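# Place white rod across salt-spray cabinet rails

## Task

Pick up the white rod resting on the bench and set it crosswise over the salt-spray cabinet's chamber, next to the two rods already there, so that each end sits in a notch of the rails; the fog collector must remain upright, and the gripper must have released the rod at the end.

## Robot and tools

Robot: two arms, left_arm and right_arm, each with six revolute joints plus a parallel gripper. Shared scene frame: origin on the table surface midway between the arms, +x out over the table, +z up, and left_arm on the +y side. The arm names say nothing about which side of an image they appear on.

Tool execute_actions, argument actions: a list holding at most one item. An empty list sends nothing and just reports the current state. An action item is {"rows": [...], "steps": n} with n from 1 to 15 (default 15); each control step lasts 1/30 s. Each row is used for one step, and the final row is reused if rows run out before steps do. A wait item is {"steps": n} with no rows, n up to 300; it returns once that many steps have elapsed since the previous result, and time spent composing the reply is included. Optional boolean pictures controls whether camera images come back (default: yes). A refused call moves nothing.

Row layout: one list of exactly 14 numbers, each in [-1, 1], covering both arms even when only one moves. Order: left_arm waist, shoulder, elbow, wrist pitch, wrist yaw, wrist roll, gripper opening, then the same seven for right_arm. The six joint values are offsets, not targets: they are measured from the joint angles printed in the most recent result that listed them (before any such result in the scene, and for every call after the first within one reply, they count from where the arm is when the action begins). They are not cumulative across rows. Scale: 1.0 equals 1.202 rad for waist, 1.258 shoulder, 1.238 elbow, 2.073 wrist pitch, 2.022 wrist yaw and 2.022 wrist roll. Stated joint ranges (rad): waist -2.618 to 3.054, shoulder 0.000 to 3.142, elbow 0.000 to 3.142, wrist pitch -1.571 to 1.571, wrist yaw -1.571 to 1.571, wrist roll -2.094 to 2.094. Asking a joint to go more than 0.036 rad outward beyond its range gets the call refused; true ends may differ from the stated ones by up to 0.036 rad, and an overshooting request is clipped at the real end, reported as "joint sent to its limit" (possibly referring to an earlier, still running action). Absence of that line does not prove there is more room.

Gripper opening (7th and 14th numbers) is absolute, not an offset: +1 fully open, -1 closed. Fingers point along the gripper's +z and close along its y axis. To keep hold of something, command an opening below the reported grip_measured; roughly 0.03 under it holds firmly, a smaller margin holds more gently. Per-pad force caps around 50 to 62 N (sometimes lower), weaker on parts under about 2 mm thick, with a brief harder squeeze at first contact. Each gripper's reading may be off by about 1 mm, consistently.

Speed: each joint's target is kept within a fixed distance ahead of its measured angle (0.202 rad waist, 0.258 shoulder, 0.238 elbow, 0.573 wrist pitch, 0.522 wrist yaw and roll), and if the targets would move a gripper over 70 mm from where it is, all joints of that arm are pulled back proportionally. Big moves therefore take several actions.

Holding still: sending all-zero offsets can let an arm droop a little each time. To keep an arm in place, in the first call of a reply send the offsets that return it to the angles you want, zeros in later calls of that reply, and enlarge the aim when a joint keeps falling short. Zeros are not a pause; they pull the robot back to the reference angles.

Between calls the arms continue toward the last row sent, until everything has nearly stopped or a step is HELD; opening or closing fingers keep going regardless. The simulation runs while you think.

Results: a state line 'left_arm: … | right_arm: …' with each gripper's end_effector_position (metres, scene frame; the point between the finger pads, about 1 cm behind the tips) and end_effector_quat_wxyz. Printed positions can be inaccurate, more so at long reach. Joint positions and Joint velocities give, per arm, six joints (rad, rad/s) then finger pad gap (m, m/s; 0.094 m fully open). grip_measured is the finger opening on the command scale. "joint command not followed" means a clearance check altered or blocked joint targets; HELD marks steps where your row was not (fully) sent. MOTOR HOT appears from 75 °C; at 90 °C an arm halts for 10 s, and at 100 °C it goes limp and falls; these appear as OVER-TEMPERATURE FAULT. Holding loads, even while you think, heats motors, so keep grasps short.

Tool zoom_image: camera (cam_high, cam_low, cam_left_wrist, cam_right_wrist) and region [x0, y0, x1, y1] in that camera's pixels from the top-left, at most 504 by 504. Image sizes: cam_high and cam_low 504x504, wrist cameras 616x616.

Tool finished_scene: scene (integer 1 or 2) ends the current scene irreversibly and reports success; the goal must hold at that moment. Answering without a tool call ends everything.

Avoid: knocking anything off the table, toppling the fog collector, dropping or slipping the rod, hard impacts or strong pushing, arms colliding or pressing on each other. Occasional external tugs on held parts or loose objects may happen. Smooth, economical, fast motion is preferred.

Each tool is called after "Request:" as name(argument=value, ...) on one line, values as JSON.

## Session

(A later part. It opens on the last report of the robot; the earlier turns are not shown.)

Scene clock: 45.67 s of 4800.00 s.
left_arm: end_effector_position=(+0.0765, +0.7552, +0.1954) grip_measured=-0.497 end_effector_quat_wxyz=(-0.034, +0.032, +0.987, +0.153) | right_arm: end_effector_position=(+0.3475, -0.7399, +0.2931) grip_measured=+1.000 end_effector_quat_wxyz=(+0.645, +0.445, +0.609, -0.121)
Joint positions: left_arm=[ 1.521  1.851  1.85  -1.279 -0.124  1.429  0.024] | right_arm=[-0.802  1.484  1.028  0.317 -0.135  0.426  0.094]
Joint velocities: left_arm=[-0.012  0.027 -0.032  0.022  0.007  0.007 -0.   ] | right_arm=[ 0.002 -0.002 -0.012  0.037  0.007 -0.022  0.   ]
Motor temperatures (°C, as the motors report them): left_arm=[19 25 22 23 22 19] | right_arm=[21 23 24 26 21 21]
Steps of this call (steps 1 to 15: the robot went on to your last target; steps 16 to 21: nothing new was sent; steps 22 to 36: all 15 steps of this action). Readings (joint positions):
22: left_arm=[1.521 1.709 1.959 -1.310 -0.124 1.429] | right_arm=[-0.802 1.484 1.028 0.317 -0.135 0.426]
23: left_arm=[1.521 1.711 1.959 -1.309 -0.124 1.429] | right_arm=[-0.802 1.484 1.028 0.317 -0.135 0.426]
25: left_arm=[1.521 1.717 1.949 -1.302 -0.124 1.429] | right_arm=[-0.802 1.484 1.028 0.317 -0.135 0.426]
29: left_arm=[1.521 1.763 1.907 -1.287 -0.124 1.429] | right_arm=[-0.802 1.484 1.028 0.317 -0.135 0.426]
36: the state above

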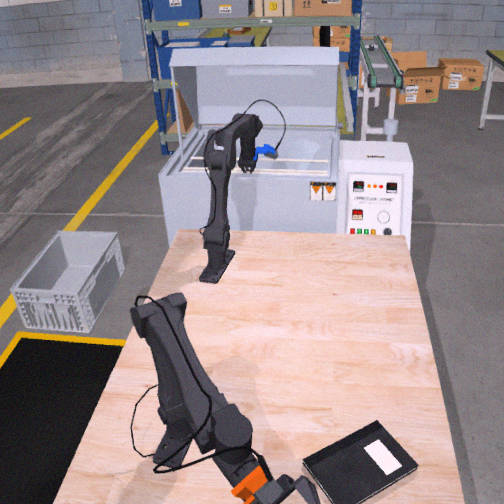

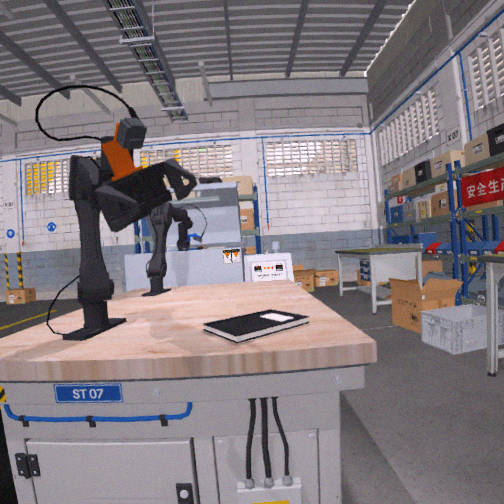

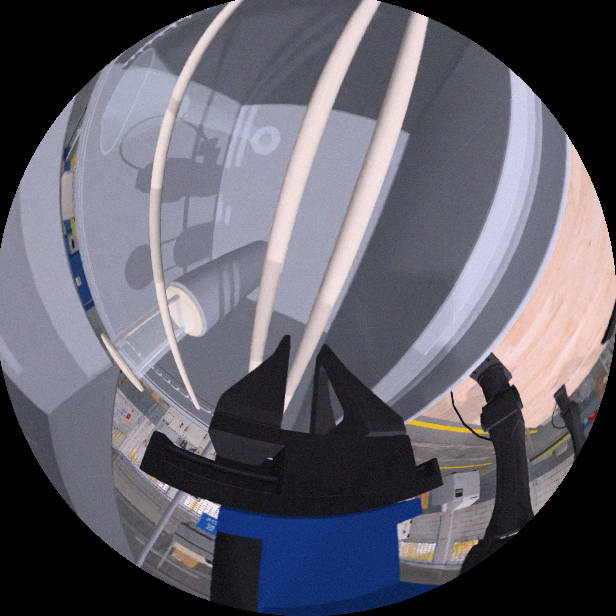

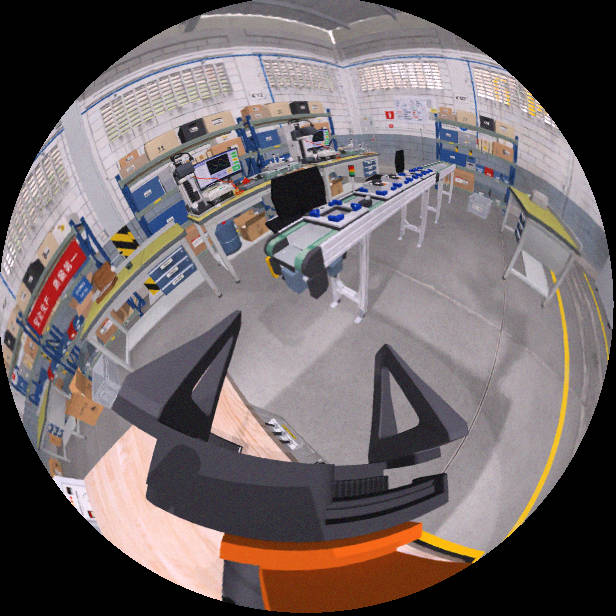

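Request:
execute_actions(actions=[{"rows":[[0,0,0,0.008,0,0,-0.6,0,0,0,0,0,0,1],[0,0,0,0.008,0,0,-0.65,0,0,0,0,0,0,1],[0,0,0,0.008,0,0,-0.7,0,0,0,0,0,0,1],[0,0,0,0.008,0,0,-0.73,0,0,0,0,0,0,1],[0,0,0,0.008,0,0,-0.76,0,0,0,0,0,0,1],[0,0,0,0.008,0,0,-0.78,0,0,0,0,0,0,1],[0,0,0,0.008,0,0,-0.8,0,0,0,0,0,0,1],[0,0,0,0.008,0,0,-0.83,0,0,0,0,0,0,1]]}], pictures=false)

Request:
execute_actions(actions=[{"rows":[[0,0,0,0,0,0,-0.78,0,0,0,0,0,0,1],[0,0,0,0,0,0,-0.7,0,0,0,0,0,0,1],[0,0,0,0,0,0,-0.55,0,0,0,0,0,0,1],[0,0,0,0,0,0,-0.55,0,0,0,0,0,0,1],[0,0,0,0,0,0,-0.55,0,0,0,0,0,0,1],[0,-0.03,0.04,-0.01,0,0,-0.55,0,0,0,0,0,0,1],[0,-0.03,0.04,-0.01,0,0,-0.55,0,0,0,0,0,0,1],[0,-0.06,0.06,-0.01,0,0,-0.55,0,0,0,0,0,0,1],[0,-0.11,0.1,-0.02,0,0,-0.55,0,0,0,0,0,0,1]]}], pictures=false)

Request:
execute_actions(actions=[{"rows":[[0,-0.05,0.02,0,0,-0.7,0,0,0,0,0,0,0,1]]}])

Request:
zoom_image(camera="cam_left_wrist", region=[90,170,520,400])

Scene clock: 47.50 s of 4800.00 s.
left_arm: end_effector_position=(+0.0770, +0.7583, +0.1971) grip_measured=-0.811 end_effector_quat_wxyz=(-0.033, +0.029, +0.986, +0.161) | right_arm: end_effector_position=(+0.3475, -0.7399, +0.2931) grip_measured=+1.000 end_effector_quat_wxyz=(+0.645, +0.445, +0.609, -0.121)
Joint positions: left_arm=[ 1.521  1.849  1.85  -1.265 -0.125  1.424  0.009] | right_arm=[-0.802  1.484  1.028  0.317 -0.135  0.426  0.094]
Joint velocities: left_arm=[-0.012 -0.002 -0.002 -0.007 -0.022 -0.066 -0.002] | right_arm=[ 0.002 -0.017 -0.012  0.022 -0.081  0.037  0.   ]
Motor temperatures (°C, as the motors report them): left_arm=[19 25 22 23 22 19] | right_arm=[21 23 24 26 21 21]
Steps of this call (steps 1 to 15: the robot went on to your last target; steps 16 to 40: nothing new was sent; steps 41 to 55: all 15 steps of this action). Readings (joint positions):
41: left_arm=[1.521 1.849 1.850 -1.276 -0.124 1.429] | right_arm=[-0.802 1.484 1.028 0.317 -0.135 0.426]
42: left_arm=[1.521 1.849 1.850 -1.275 -0.124 1.429] | right_arm=[-0.802 1.484 1.028 0.317 -0.135 0.426]
44: left_arm=[1.521 1.849 1.850 -1.273 -0.124 1.429] | right_arm=[-0.802 1.484 1.028 0.317 -0.135 0.426]
48: left_arm=[1.521 1.849 1.850 -1.271 -0.124 1.426] | right_arm=[-0.802 1.484 1.028 0.317 -0.135 0.426]
55: the state above

Scene clock: 48.00 s of 4800.00 s.
left_arm: end_effector_position=(+0.0757, +0.7528, +0.2843) grip_measured=-0.553 end_effector_quat_wxyz=(-0.011, +0.021, +0.963, +0.269) | right_arm: end_effector_position=(+0.3475, -0.7399, +0.2931) grip_measured=+1.000 end_effector_quat_wxyz=(+0.645, +0.445, +0.609, -0.121)
Joint positions: left_arm=[ 1.521  1.714  1.957 -1.281 -0.126  1.424  0.021] | right_arm=[-0.802  1.484  1.028  0.317 -0.135  0.426  0.094]
Joint velocities: left_arm=[ 0.017 -0.452  0.227  0.022 -0.007  0.037 -0.001] | right_arm=[-0.007 -0.002  0.012 -0.007 -0.022 -0.007  0.   ]
Motor temperatures (°C, as the motors report them): left_arm=[19 25 22 23 22 19] | right_arm=[21 23 24 26 21 21]
Steps of this call (steps 1 to 15: all 15 steps of this action). Readings (joint positions):
1: left_arm=[1.521 1.849 1.850 -1.265 -0.125 1.424] | right_arm=[-0.802 1.484 1.028 0.317 -0.135 0.426]
2: left_arm=[1.521 1.849 1.850 -1.265 -0.126 1.424] | right_arm=[-0.802 1.484 1.028 0.317 -0.135 0.426]
4: left_arm=[1.521 1.849 1.850 -1.265 -0.126 1.424] | right_arm=[-0.802 1.484 1.028 0.317 -0.135 0.426]
8: left_arm=[1.521 1.843 1.863 -1.270 -0.126 1.424] | right_arm=[-0.802 1.484 1.028 0.317 -0.135 0.426]
15: the state above

Scene clock: 48.50 s of 4800.00 s.
left_arm: end_effector_position=(+0.0733, +0.7423, +0.3104) grip_measured=-0.003 end_effector_quat_wxyz=(+0.175, -0.549, +0.779, +0.246) | right_arm: end_effector_position=(+0.3475, -0.7399, +0.2931) grip_measured=+1.000 end_effector_quat_wxyz=(+0.645, +0.445, +0.609, -0.121)
Joint positions: left_arm=[ 1.521  1.65   1.961 -1.28  -0.126  0.158  0.047] | right_arm=[-0.802  1.484  1.028  0.317 -0.135  0.426  0.094]
Joint velocities: left_arm=[-0.017 -0.002  0.002  0.037 -0.037 -0.96  -0.   ] | right_arm=[-0.022  0.007 -0.002 -0.037  0.037  0.022  0.   ]
Motor temperatures (°C, as the motors report them): left_arm=[19 25 22 23 22 19] | right_arm=[21 23 24 26 21 21]
Steps of this call (steps 1 to 15: all 15 steps of this action). Readings (joint positions):
1: left_arm=[1.521 1.695 1.961 -1.280 -0.126 1.342] | right_arm=[-0.802 1.484 1.028 0.317 -0.135 0.426]
2: left_arm=[1.521 1.679 1.961 -1.280 -0.126 1.242] | right_arm=[-0.802 1.484 1.028 0.317 -0.135 0.426]
4: left_arm=[1.521 1.657 1.961 -1.280 -0.126 1.044] | right_arm=[-0.802 1.484 1.028 0.317 -0.135 0.426]
8: left_arm=[1.521 1.650 1.961 -1.280 -0.126 0.648] | right_arm=[-0.802 1.484 1.028 0.317 -0.135 0.426]
15: the state above

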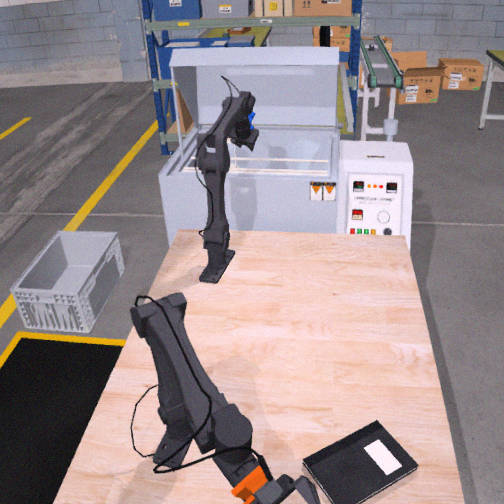

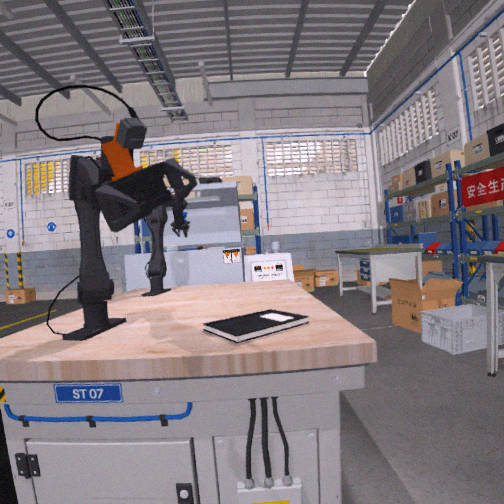

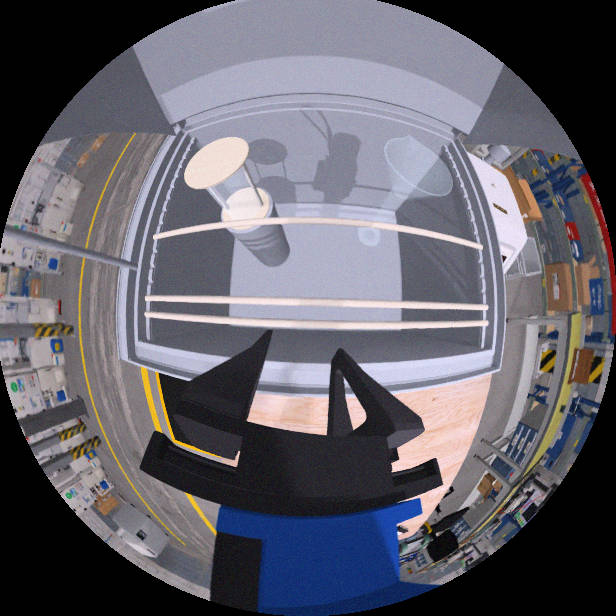

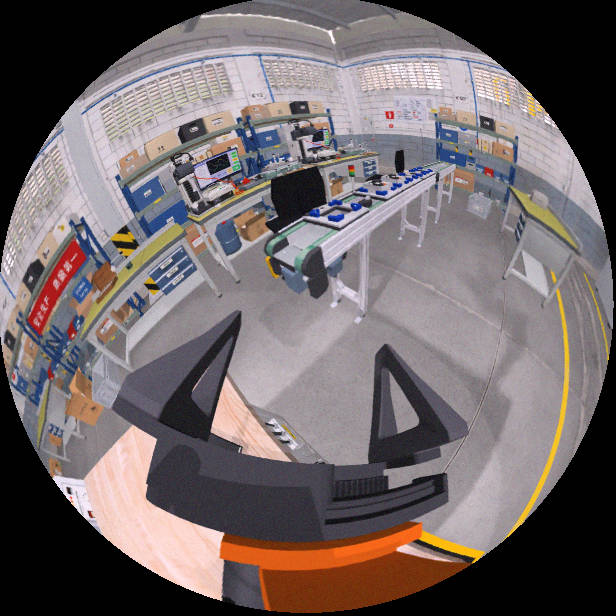

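Region (90, 170, 520, 400) of cam_left_wrist's 616x616 image, scaled by 1.172, with more detail than that image has; it fills the top 270 rows of this view, and the rest is white.

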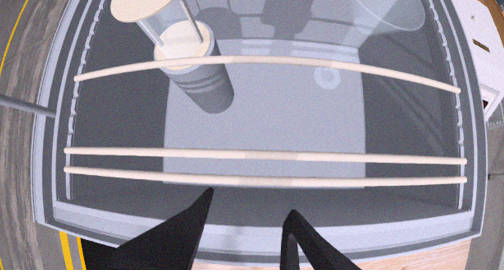

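Both ends are seated.

Request:
finished_scene(scene=1)

The scene is finished: the task was done.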